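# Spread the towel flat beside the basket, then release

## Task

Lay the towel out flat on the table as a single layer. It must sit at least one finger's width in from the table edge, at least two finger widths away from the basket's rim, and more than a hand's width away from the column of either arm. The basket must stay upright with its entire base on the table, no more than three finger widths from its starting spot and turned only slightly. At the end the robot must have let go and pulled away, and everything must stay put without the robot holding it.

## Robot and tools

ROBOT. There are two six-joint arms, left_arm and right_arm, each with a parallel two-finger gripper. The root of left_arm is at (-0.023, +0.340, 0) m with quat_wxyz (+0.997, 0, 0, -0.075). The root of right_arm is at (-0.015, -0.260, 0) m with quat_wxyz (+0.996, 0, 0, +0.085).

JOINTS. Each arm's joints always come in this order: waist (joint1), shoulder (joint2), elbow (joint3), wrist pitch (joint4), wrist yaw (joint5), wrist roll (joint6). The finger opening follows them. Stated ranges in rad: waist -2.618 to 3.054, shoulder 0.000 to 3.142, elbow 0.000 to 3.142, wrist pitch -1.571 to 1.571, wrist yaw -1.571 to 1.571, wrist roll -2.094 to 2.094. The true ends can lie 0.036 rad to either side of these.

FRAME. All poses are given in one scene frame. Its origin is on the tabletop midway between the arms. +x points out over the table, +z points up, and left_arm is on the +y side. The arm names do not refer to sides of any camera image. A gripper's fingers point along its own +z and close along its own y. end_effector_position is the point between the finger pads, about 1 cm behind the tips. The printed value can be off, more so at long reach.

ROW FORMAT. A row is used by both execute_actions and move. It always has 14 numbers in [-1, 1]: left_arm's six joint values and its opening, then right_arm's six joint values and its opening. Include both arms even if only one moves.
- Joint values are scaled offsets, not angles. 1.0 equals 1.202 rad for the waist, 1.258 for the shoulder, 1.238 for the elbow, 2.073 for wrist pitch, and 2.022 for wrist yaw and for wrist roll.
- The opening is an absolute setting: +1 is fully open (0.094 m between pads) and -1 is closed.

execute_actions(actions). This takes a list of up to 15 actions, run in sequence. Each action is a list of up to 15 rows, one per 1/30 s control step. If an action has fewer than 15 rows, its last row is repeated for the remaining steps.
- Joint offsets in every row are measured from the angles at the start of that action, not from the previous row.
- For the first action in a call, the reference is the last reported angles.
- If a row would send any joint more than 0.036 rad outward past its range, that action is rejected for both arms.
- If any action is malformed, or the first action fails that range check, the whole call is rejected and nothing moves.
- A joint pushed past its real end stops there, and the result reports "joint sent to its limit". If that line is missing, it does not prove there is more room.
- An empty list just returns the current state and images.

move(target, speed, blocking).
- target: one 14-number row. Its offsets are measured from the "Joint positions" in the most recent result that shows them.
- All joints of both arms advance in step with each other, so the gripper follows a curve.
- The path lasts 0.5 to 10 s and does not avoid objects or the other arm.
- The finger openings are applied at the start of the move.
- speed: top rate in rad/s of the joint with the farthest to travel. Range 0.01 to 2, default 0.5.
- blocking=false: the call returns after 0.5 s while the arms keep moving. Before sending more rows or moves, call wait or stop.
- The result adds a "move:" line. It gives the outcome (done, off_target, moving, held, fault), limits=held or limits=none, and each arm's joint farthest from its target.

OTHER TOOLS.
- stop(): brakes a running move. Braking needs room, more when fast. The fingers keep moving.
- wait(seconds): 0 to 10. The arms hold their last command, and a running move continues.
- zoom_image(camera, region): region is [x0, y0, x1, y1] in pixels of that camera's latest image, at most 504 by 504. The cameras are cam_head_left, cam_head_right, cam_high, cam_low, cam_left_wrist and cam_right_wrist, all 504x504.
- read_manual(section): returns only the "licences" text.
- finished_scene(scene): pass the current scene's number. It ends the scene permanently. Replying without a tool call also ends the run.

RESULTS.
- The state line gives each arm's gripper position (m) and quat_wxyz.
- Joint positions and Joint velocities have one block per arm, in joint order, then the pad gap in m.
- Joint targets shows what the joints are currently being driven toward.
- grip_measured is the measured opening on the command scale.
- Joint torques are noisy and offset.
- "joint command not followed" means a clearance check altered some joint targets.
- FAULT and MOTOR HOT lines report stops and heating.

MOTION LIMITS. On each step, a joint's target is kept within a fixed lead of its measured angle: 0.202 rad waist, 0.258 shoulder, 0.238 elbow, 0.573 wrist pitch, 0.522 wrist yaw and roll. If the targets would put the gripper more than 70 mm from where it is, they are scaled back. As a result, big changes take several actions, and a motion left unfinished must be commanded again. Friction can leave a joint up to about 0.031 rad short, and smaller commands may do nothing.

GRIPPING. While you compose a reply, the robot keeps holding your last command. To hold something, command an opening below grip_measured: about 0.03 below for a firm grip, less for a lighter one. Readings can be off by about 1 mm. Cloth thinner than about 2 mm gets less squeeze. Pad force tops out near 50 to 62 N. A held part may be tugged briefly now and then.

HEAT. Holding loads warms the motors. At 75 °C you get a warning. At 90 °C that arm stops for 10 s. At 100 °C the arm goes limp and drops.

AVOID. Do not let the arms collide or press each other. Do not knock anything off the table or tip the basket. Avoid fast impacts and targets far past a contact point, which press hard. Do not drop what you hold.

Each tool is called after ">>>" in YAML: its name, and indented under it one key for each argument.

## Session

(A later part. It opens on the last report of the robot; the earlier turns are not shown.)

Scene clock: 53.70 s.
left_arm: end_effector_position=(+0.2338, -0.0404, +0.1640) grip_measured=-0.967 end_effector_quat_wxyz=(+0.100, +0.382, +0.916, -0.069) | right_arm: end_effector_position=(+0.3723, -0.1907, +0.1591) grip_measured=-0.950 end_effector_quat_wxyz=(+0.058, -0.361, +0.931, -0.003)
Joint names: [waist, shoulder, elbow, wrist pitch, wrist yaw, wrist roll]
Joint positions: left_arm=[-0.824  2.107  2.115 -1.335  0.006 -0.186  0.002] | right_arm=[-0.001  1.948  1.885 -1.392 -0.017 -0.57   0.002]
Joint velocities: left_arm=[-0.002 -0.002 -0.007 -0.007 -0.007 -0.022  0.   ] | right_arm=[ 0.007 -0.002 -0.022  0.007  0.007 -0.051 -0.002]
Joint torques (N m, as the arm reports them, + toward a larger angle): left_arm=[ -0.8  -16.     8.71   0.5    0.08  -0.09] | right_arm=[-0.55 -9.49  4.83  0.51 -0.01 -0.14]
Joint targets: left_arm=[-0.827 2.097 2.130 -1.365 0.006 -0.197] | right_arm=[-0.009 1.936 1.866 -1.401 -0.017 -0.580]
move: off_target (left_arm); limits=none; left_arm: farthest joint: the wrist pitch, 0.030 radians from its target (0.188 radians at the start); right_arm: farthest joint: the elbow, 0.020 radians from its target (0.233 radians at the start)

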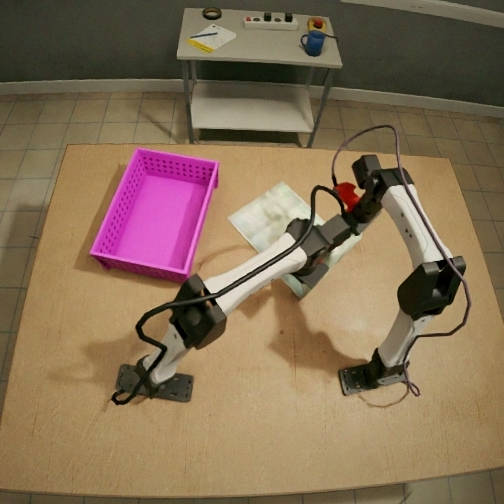

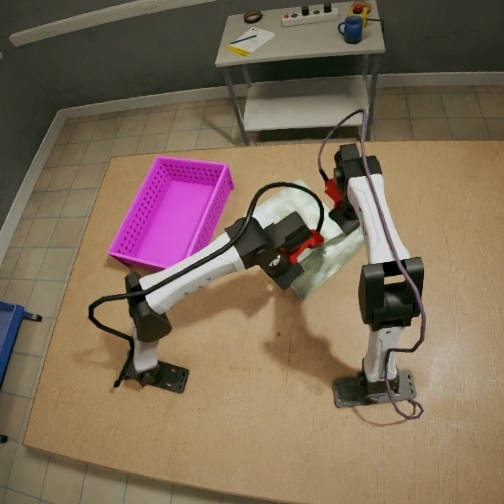

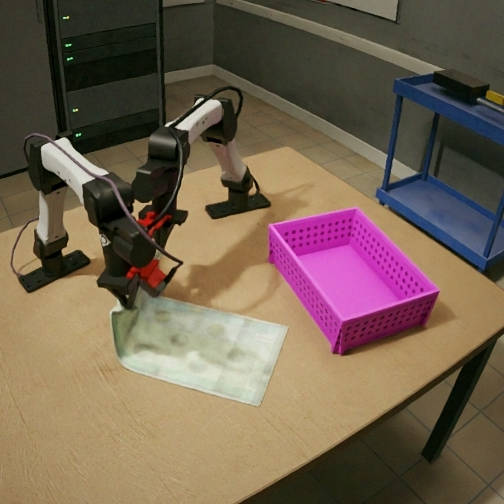

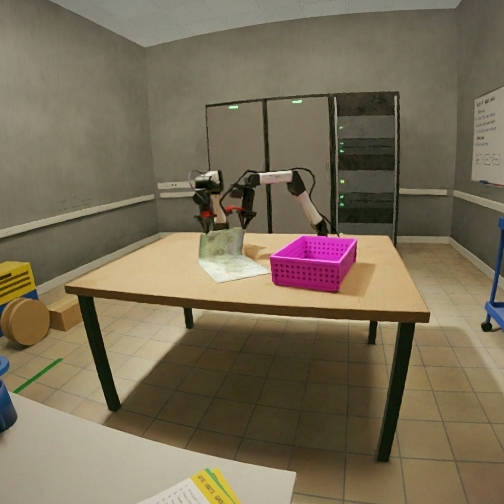

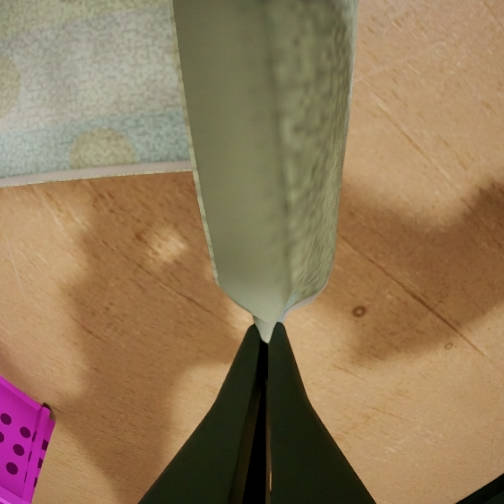

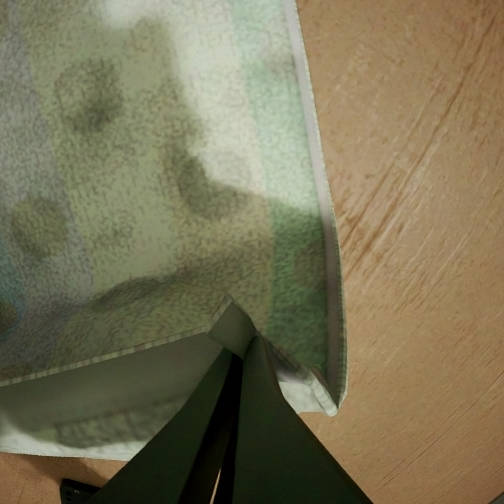

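>>> move:
  target: [-0.187, 0.085, -0.1425, 0.234, 0, -0.122, -1, -0.269, -0.142, -0.348, 0.1025, 0, -0.304, -1]
  speed: 0.45

Scene clock: 60.47 s.
left_arm: end_effector_position=(+0.1760, -0.1644, +0.1146) grip_measured=-0.967 end_effector_quat_wxyz=(+0.166, +0.365, +0.898, -0.178) | right_arm: end_effector_position=(+0.3203, -0.3056, +0.1060) grip_measured=-0.950 end_effector_quat_wxyz=(+0.023, -0.492, +0.870, -0.005)
Joint names: [waist, shoulder, elbow, wrist pitch, wrist yaw, wrist roll]
Joint positions: left_arm=[-1.042  2.191  1.963 -0.85   0.006 -0.422  0.002] | right_arm=[-0.315  1.788  1.47  -1.21  -0.02  -1.174  0.002]
Joint velocities: left_arm=[-0.007  0.002 -0.017 -0.051 -0.007  0.022 -0.   ] | right_arm=[-0.002 -0.002 -0.017  0.007  0.037 -0.022 -0.001]
Joint torques (N m, as the arm reports them, + toward a larger angle): left_arm=[ -0.74 -14.77   6.15   1.17   0.1   -0.13] | right_arm=[-0.54 -8.56  5.11  0.67 -0.02 -0.13]
Joint targets: left_arm=[-1.048 2.214 1.939 -0.850 0.006 -0.433] | right_arm=[-0.324 1.770 1.455 -1.180 -0.017 -1.185]
move: off_target (left_arm, right_arm); limits=none; left_arm: farthest joint: the elbow, 0.024 radians from its target (0.177 radians at the start); right_arm: farthest joint: the wrist pitch, 0.031 radians from its target (0.213 radians at the start)

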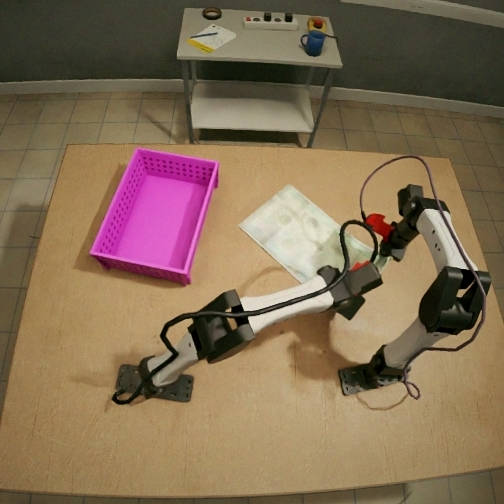

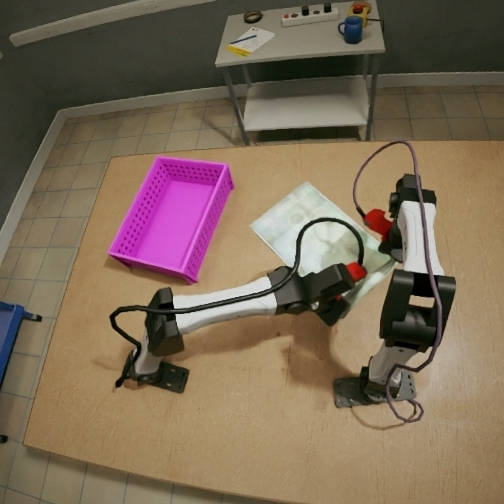

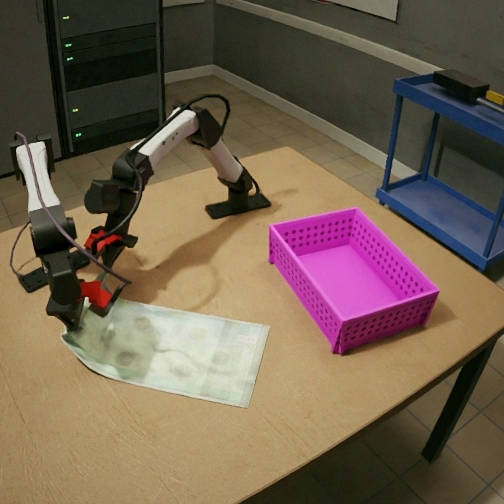

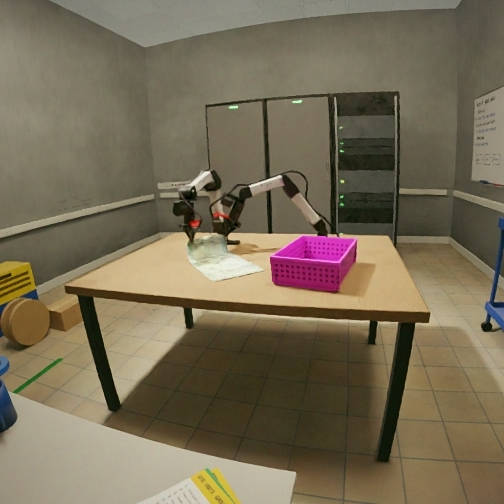

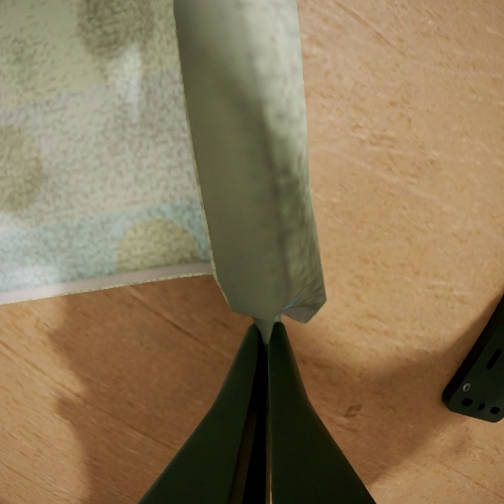

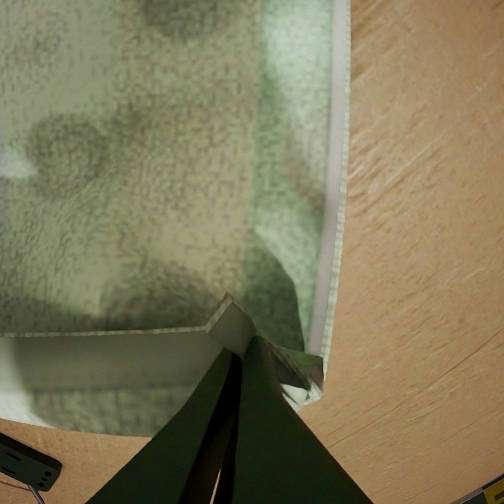

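>>> move:
  target: [-0.0777, 0.2353, 0.0885, 0.2047, 0, -0.097, -1, -0.212, 0.1603, -0.024, 0.0897, 0, -0.3245, -1]
  speed: 0.4

Scene clock: 65.93 s.
left_arm: end_effector_position=(+0.1632, -0.2732, +0.0565) grip_measured=-0.967 end_effector_quat_wxyz=(+0.212, +0.306, +0.880, -0.295) | right_arm: end_effector_position=(+0.3200, -0.3944, +0.0391) grip_measured=-0.950 end_effector_quat_wxyz=(+0.004, -0.654, +0.756, +0.014)
Joint names: [waist, shoulder, elbow, wrist pitch, wrist yaw, wrist roll]
Joint positions: left_arm=[-1.123  2.462  2.056 -0.421  0.006 -0.608  0.002] | right_arm=[-0.561  1.979  1.453 -1.067 -0.02  -1.819  0.002]
Joint velocities: left_arm=[ 0.017  0.017 -0.012  0.022  0.081 -0.051  0.001] | right_arm=[-0.002 -0.017  0.002  0.051 -0.022  0.037 -0.   ]
Joint torques (N m, as the arm reports them, + toward a larger angle): left_arm=[ -1.17 -17.33   9.79   1.55   0.09  -0.09] | right_arm=[-0.57 -7.65  4.9   0.6  -0.05 -0.14]
Joint targets: left_arm=[-1.136 2.487 2.073 -0.425 0.006 -0.618] | right_arm=[-0.570 1.990 1.440 -1.024 -0.019 -1.830]
move: off_target (left_arm, right_arm); limits=none; left_arm: farthest joint: the shoulder, 0.025 radians from its target (0.296 radians at the start); right_arm: farthest joint: the wrist pitch, 0.043 radians from its target (0.186 radians at the start)

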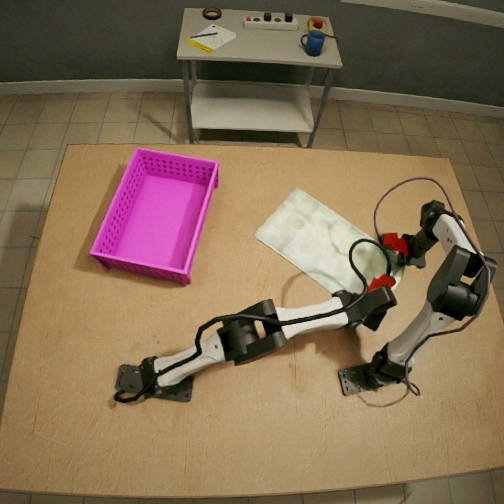

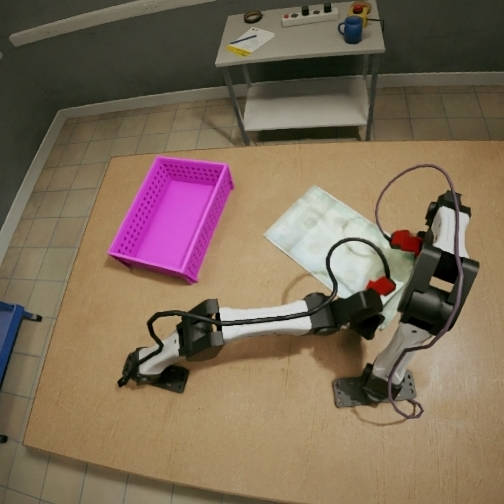

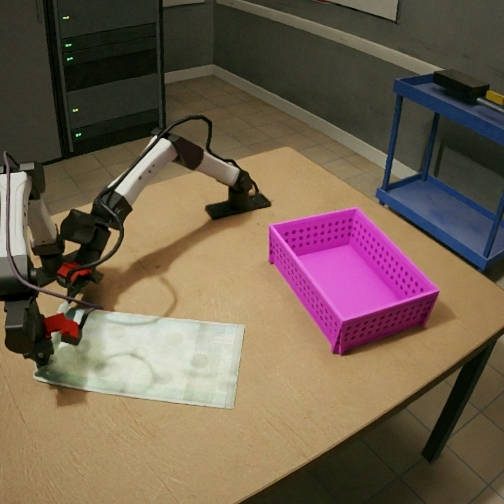

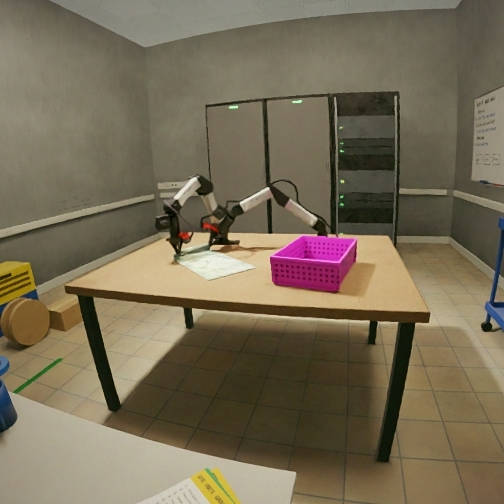

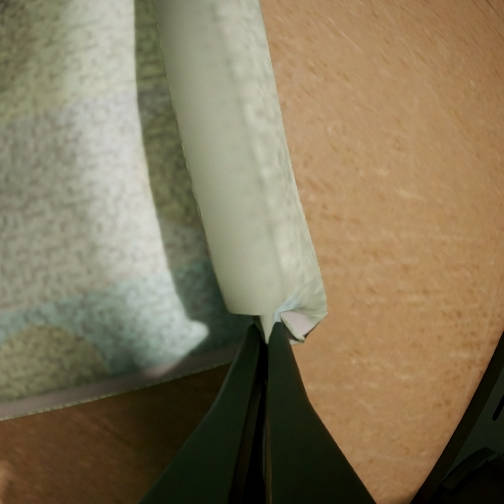

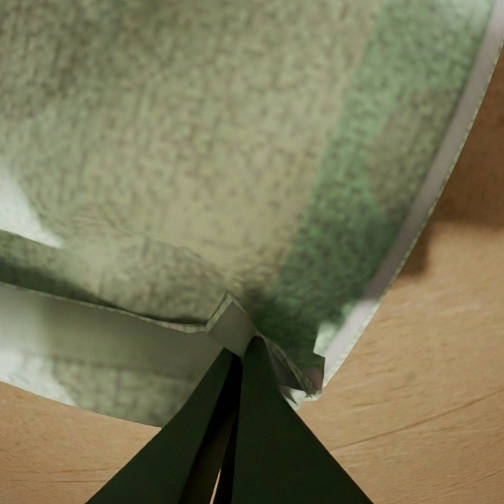

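>>> execute_actions:
  actions:
    - [[0, 0.02, 0.013, 0, 0, 0, -0.3, 0, 0.008, -0.01, 0.02, 0, 0, -1]]
    - [[0, 0.02, 0.013, 0, 0, 0, -0.3, 0, 0.008, -0.01, 0.02, 0, 0, -1]]

Scene clock: 70.83 s.
left_arm: end_effector_position=(+0.1632, -0.2732, +0.0565) grip_measured=-0.303 end_effector_quat_wxyz=(+0.212, +0.306, +0.880, -0.295) | right_arm: end_effector_position=(+0.3313, -0.3990, +0.0391) grip_measured=-0.950 end_effector_quat_wxyz=(+0.015, -0.655, +0.755, -0.008)
Joint names: [waist, shoulder, elbow, wrist pitch, wrist yaw, wrist roll]
Joint positions: left_arm=[-1.123  2.462  2.056 -0.421  0.006 -0.608  0.033] | right_arm=[-0.561  1.979  1.453 -1.017 -0.02  -1.819  0.002]
Joint velocities: left_arm=[ 0.007 -0.012  0.012 -0.022  0.007  0.022 -0.001] | right_arm=[ 0.012 -0.012  0.002  0.066  0.022 -0.066 -0.   ]
Joint torques (N m, as the arm reports them, + toward a larger angle): left_arm=[ -0.26 -17.29   9.67   1.62   0.11   0.  ] | right_arm=[ 0.18 -7.86  5.03  0.47 -0.07 -0.01]
Joint targets: left_arm=[-1.123 2.488 2.072 -0.421 0.006 -0.608] | right_arm=[-0.561 1.989 1.441 -1.001 -0.020 -1.819]

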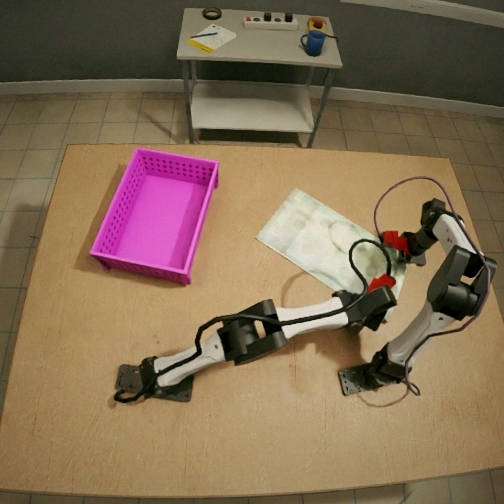

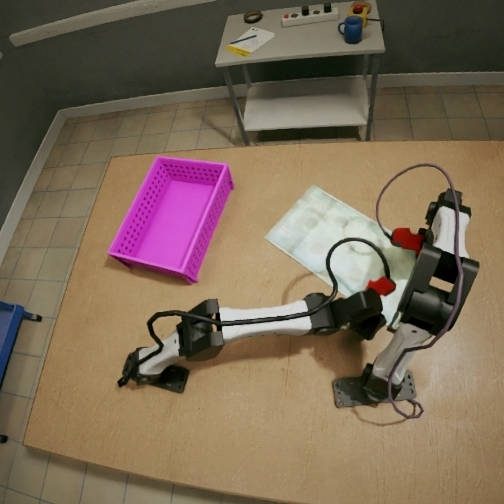

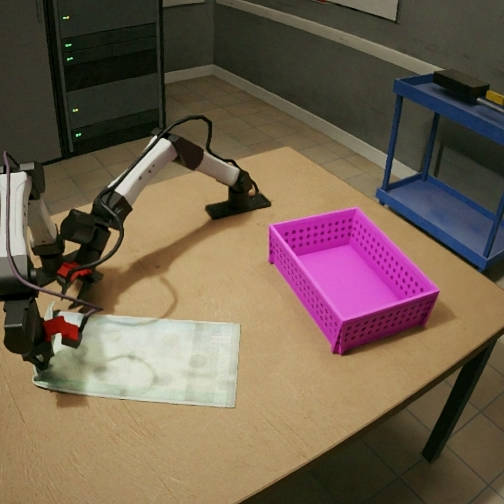

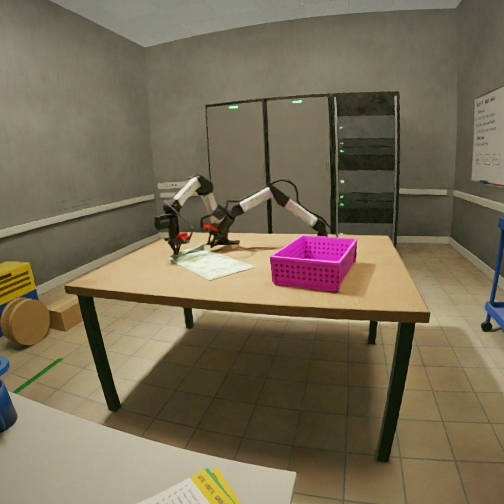

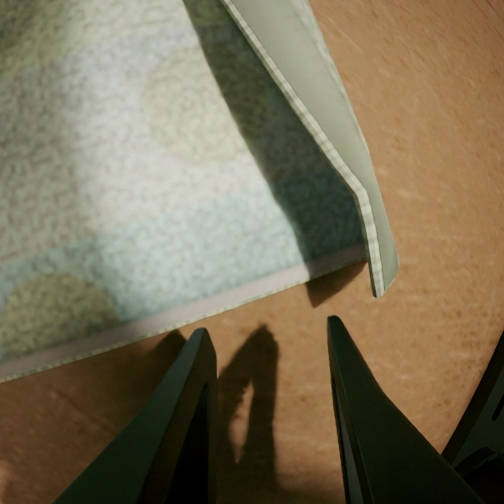

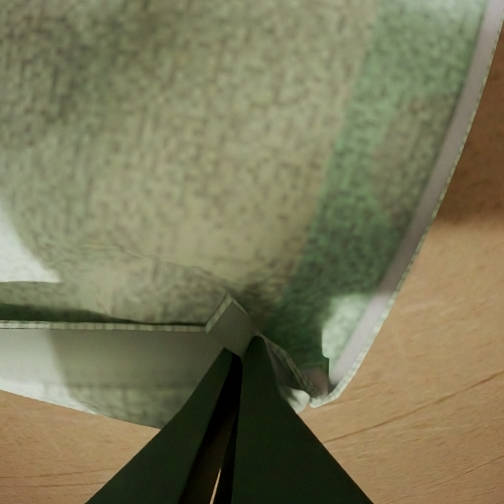

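>>> move:
  target: [0.516, -0.954, -0.687, -0.376, 0, 0.297, 1, -0.033, 0.324, 0.557, -0.1445, 0, -0.074, -1]
  speed: 0.6

Scene clock: 75.40 s.
left_arm: end_effector_position=(+0.1926, +0.1701, +0.1842) grip_measured=+0.999 end_effector_quat_wxyz=(+0.163, +0.312, +0.934, -0.061) | right_arm: end_effector_position=(+0.4120, -0.4473, +0.0486) grip_measured=-0.950 end_effector_quat_wxyz=(+0.013, -0.696, +0.718, -0.005)
Joint names: [waist, shoulder, elbow, wrist pitch, wrist yaw, wrist roll]
Joint positions: left_arm=[-0.512  1.273  1.23  -1.177  0.006 -0.018  0.094] | right_arm=[-0.591  2.373  2.123 -1.301 -0.02  -1.96   0.002]
Joint velocities: left_arm=[ 0.002  0.002 -0.007  0.007 -0.066 -0.022 -0.   ] | right_arm=[-0.007  0.027 -0.017  0.066  0.037 -0.125 -0.001]
Joint torques (N m, as the arm reports them, + toward a larger angle): left_arm=[ 0.58 -6.71  5.74  0.77  0.14  0.09] | right_arm=[ -0.62 -10.56   7.63   0.18  -0.06  -0.12]
Joint targets: left_arm=[-0.503 1.263 1.205 -1.200 0.006 -0.007] | right_arm=[-0.601 2.386 2.142 -1.316 -0.020 -1.969]
move: off_target (left_arm); limits=none; left_arm: farthest joint: the elbow, 0.024 radians from its target (0.850 radians at the start); right_arm: farthest joint: the elbow, 0.020 radians from its target (0.690 radians at the start)

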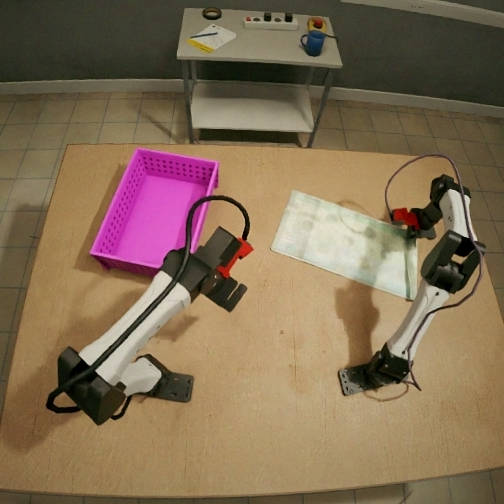

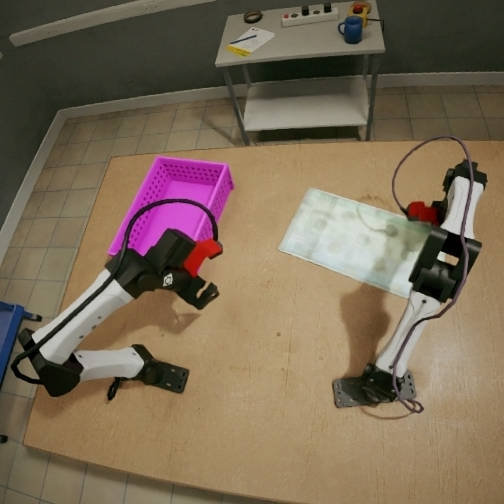

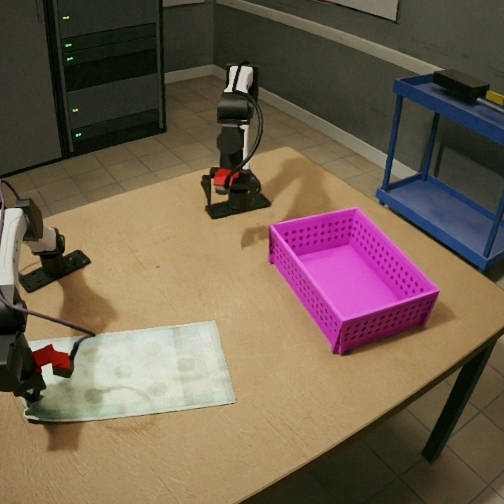

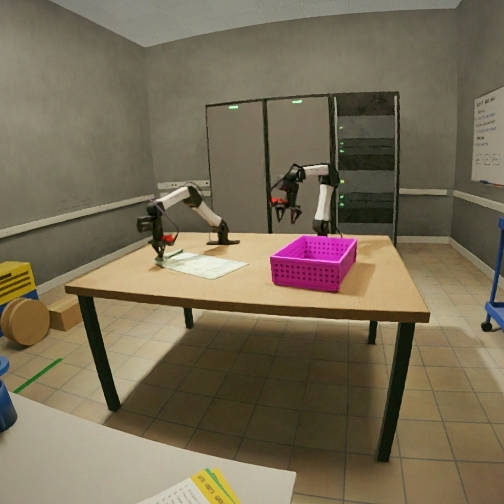

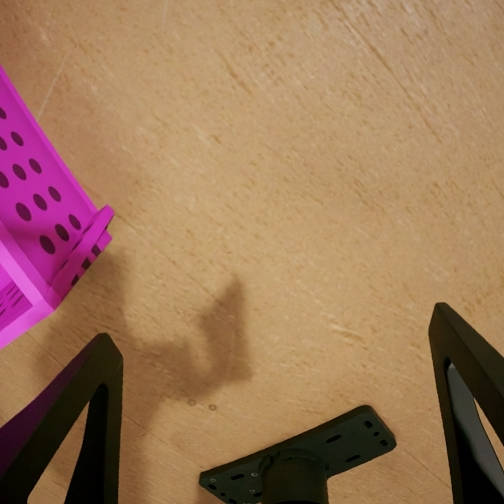

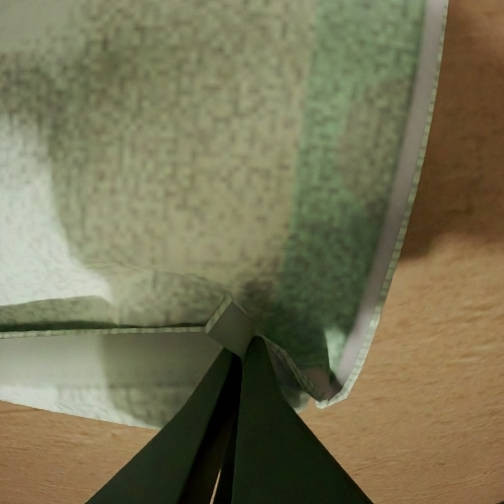

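>>> execute_actions:
  actions:
    - [[0, 0, 0, 0, 0, 0, 1, 0, 0.01, 0.015, 0, 0, 0, -0.2]]
    - [[0, 0, 0, 0, 0, 0, 1, 0, -0.1, 0.015, -0.05, 0, 0, -0.2]]
    - [[0, 0, 0, 0, 0, 0, 1, 0, -0.1, 0.0, -0.05, 0, 0, -0.2]]

Scene clock: 77.23 s.
left_arm: end_effector_position=(+0.1926, +0.1702, +0.1841) grip_measured=+0.999 end_effector_quat_wxyz=(+0.163, +0.313, +0.934, -0.061) | right_arm: end_effector_position=(+0.3760, -0.4312, +0.1649) grip_measured=-0.203 end_effector_quat_wxyz=(+0.033, -0.695, +0.716, -0.055)
Joint names: [waist, shoulder, elbow, wrist pitch, wrist yaw, wrist roll]
Joint positions: left_arm=[-0.512  1.273  1.23  -1.177  0.006 -0.018  0.094] | right_arm=[-0.591  2.1    2.131 -1.475 -0.02  -1.96   0.037]
Joint velocities: left_arm=[-0.002 -0.007 -0.002  0.037  0.022 -0.051  0.001] | right_arm=[-0.022 -0.007  0.002  0.007  0.066  0.007 -0.001]
Joint torques (N m, as the arm reports them, + toward a larger angle): left_arm=[-0.19 -5.78  7.76  1.    0.14 -0.02] | right_arm=[ 0.17 -8.89  6.5   0.4  -0.06  0.  ]
Joint targets: left_arm=[-0.512 1.273 1.230 -1.177 0.006 -0.018] | right_arm=[-0.591 2.111 2.136 -1.491 -0.020 -1.960]

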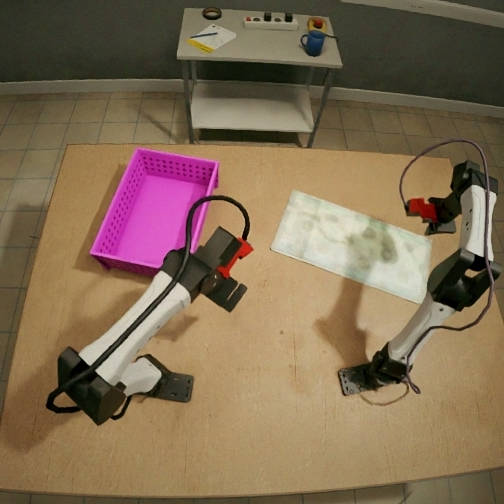

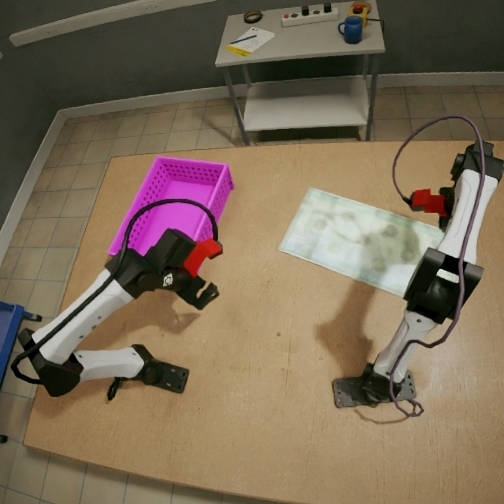

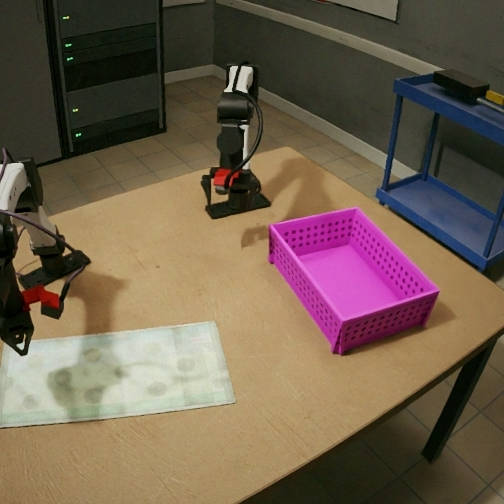

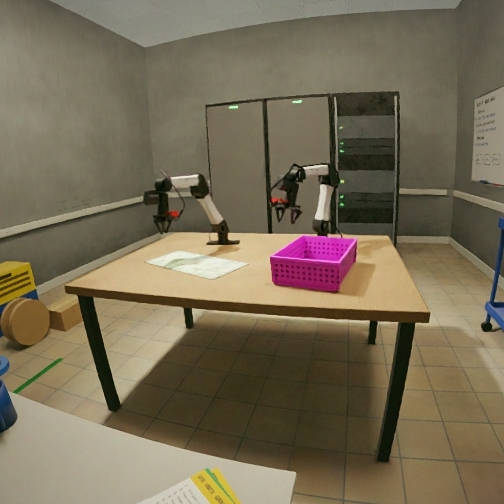

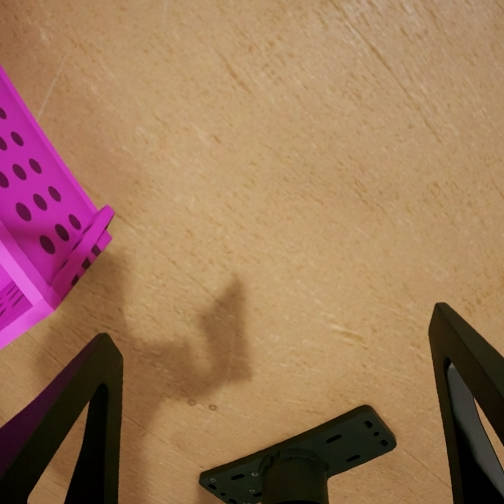

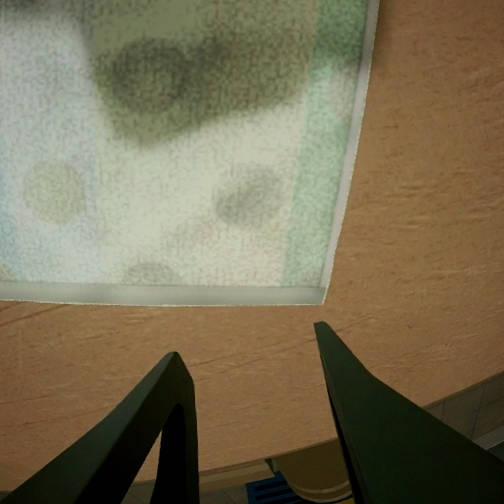

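>>> move:
  target: [0, 0, 0, 0, 0, 0, 1, -0.3, -0.85, -0.88, 0.1, 0, 0.3, 1]
  speed: 0.8

Scene clock: 79.77 s.
left_arm: end_effector_position=(+0.1926, +0.1702, +0.1841) grip_measured=+0.999 end_effector_quat_wxyz=(+0.163, +0.313, +0.934, -0.061) | right_arm: end_effector_position=(+0.1335, -0.3997, +0.1705) grip_measured=+1.000 end_effector_quat_wxyz=(+0.081, -0.290, +0.945, -0.127)
Joint names: [waist, shoulder, elbow, wrist pitch, wrist yaw, wrist roll]
Joint positions: left_arm=[-0.512  1.273  1.23  -1.177  0.006 -0.018  0.094] | right_arm=[-0.941  1.044  1.059 -1.284 -0.02  -1.364  0.094]
Joint velocities: left_arm=[ 0.027 -0.032  0.007  0.022 -0.095 -0.051  0.   ] | right_arm=[-0.012 -0.007 -0.002 -0.007  0.007  0.051  0.   ]
Joint torques (N m, as the arm reports them, + toward a larger angle): left_arm=[-0.11 -5.73  7.81  0.98  0.14 -0.03] | right_arm=[-0.66 -2.13  5.21  1.01 -0.05  0.11]
Joint targets: left_arm=[-0.512 1.273 1.230 -1.177 0.006 -0.018] | right_arm=[-0.952 1.031 1.041 -1.267 -0.020 -1.353]
move: done; limits=none; left_arm: farthest joint: the waist, 0.000 radians from its target (0.000 radians at the start); right_arm: farthest joint: the elbow, 0.017 radians from its target (1.089 radians at the start)

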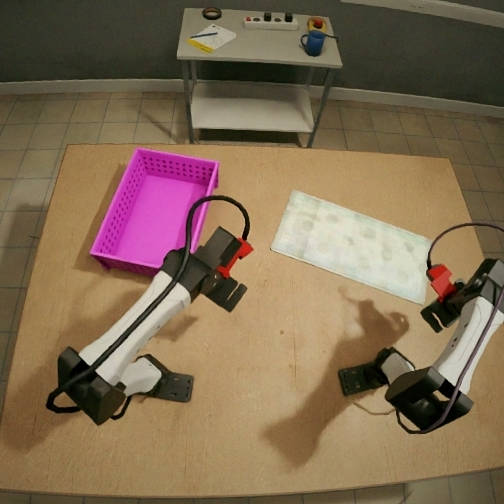

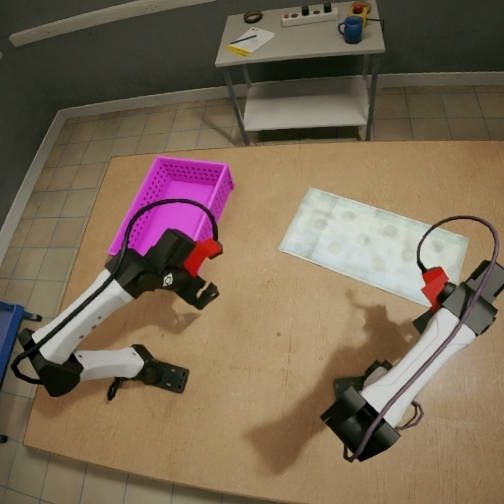

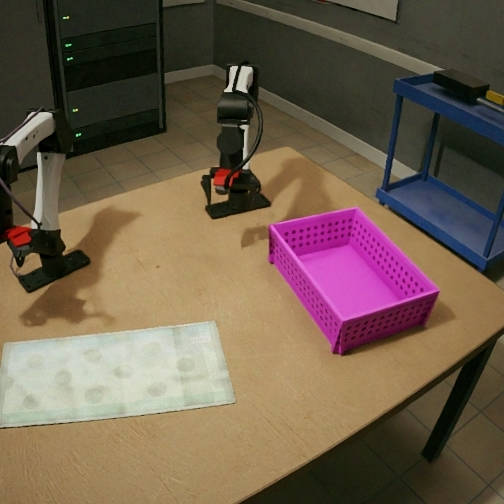

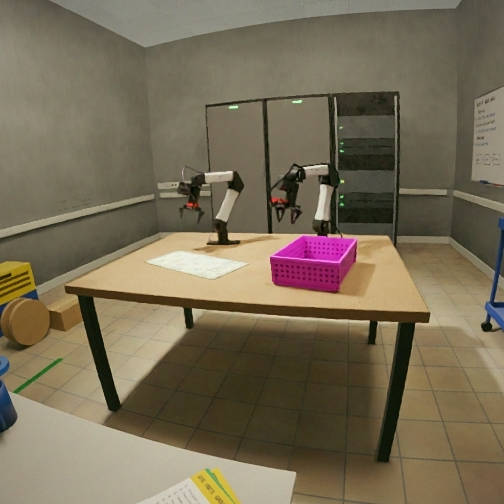

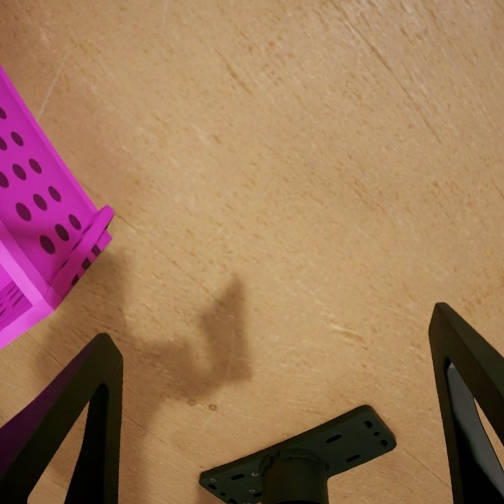

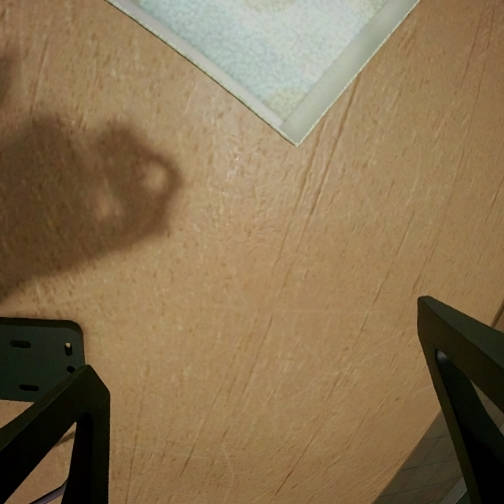

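The towel is lying flat and clear of the basket, the table edges and both columns.

>>> finished_scene:
  scene: 1

The scene is finished: the task was done.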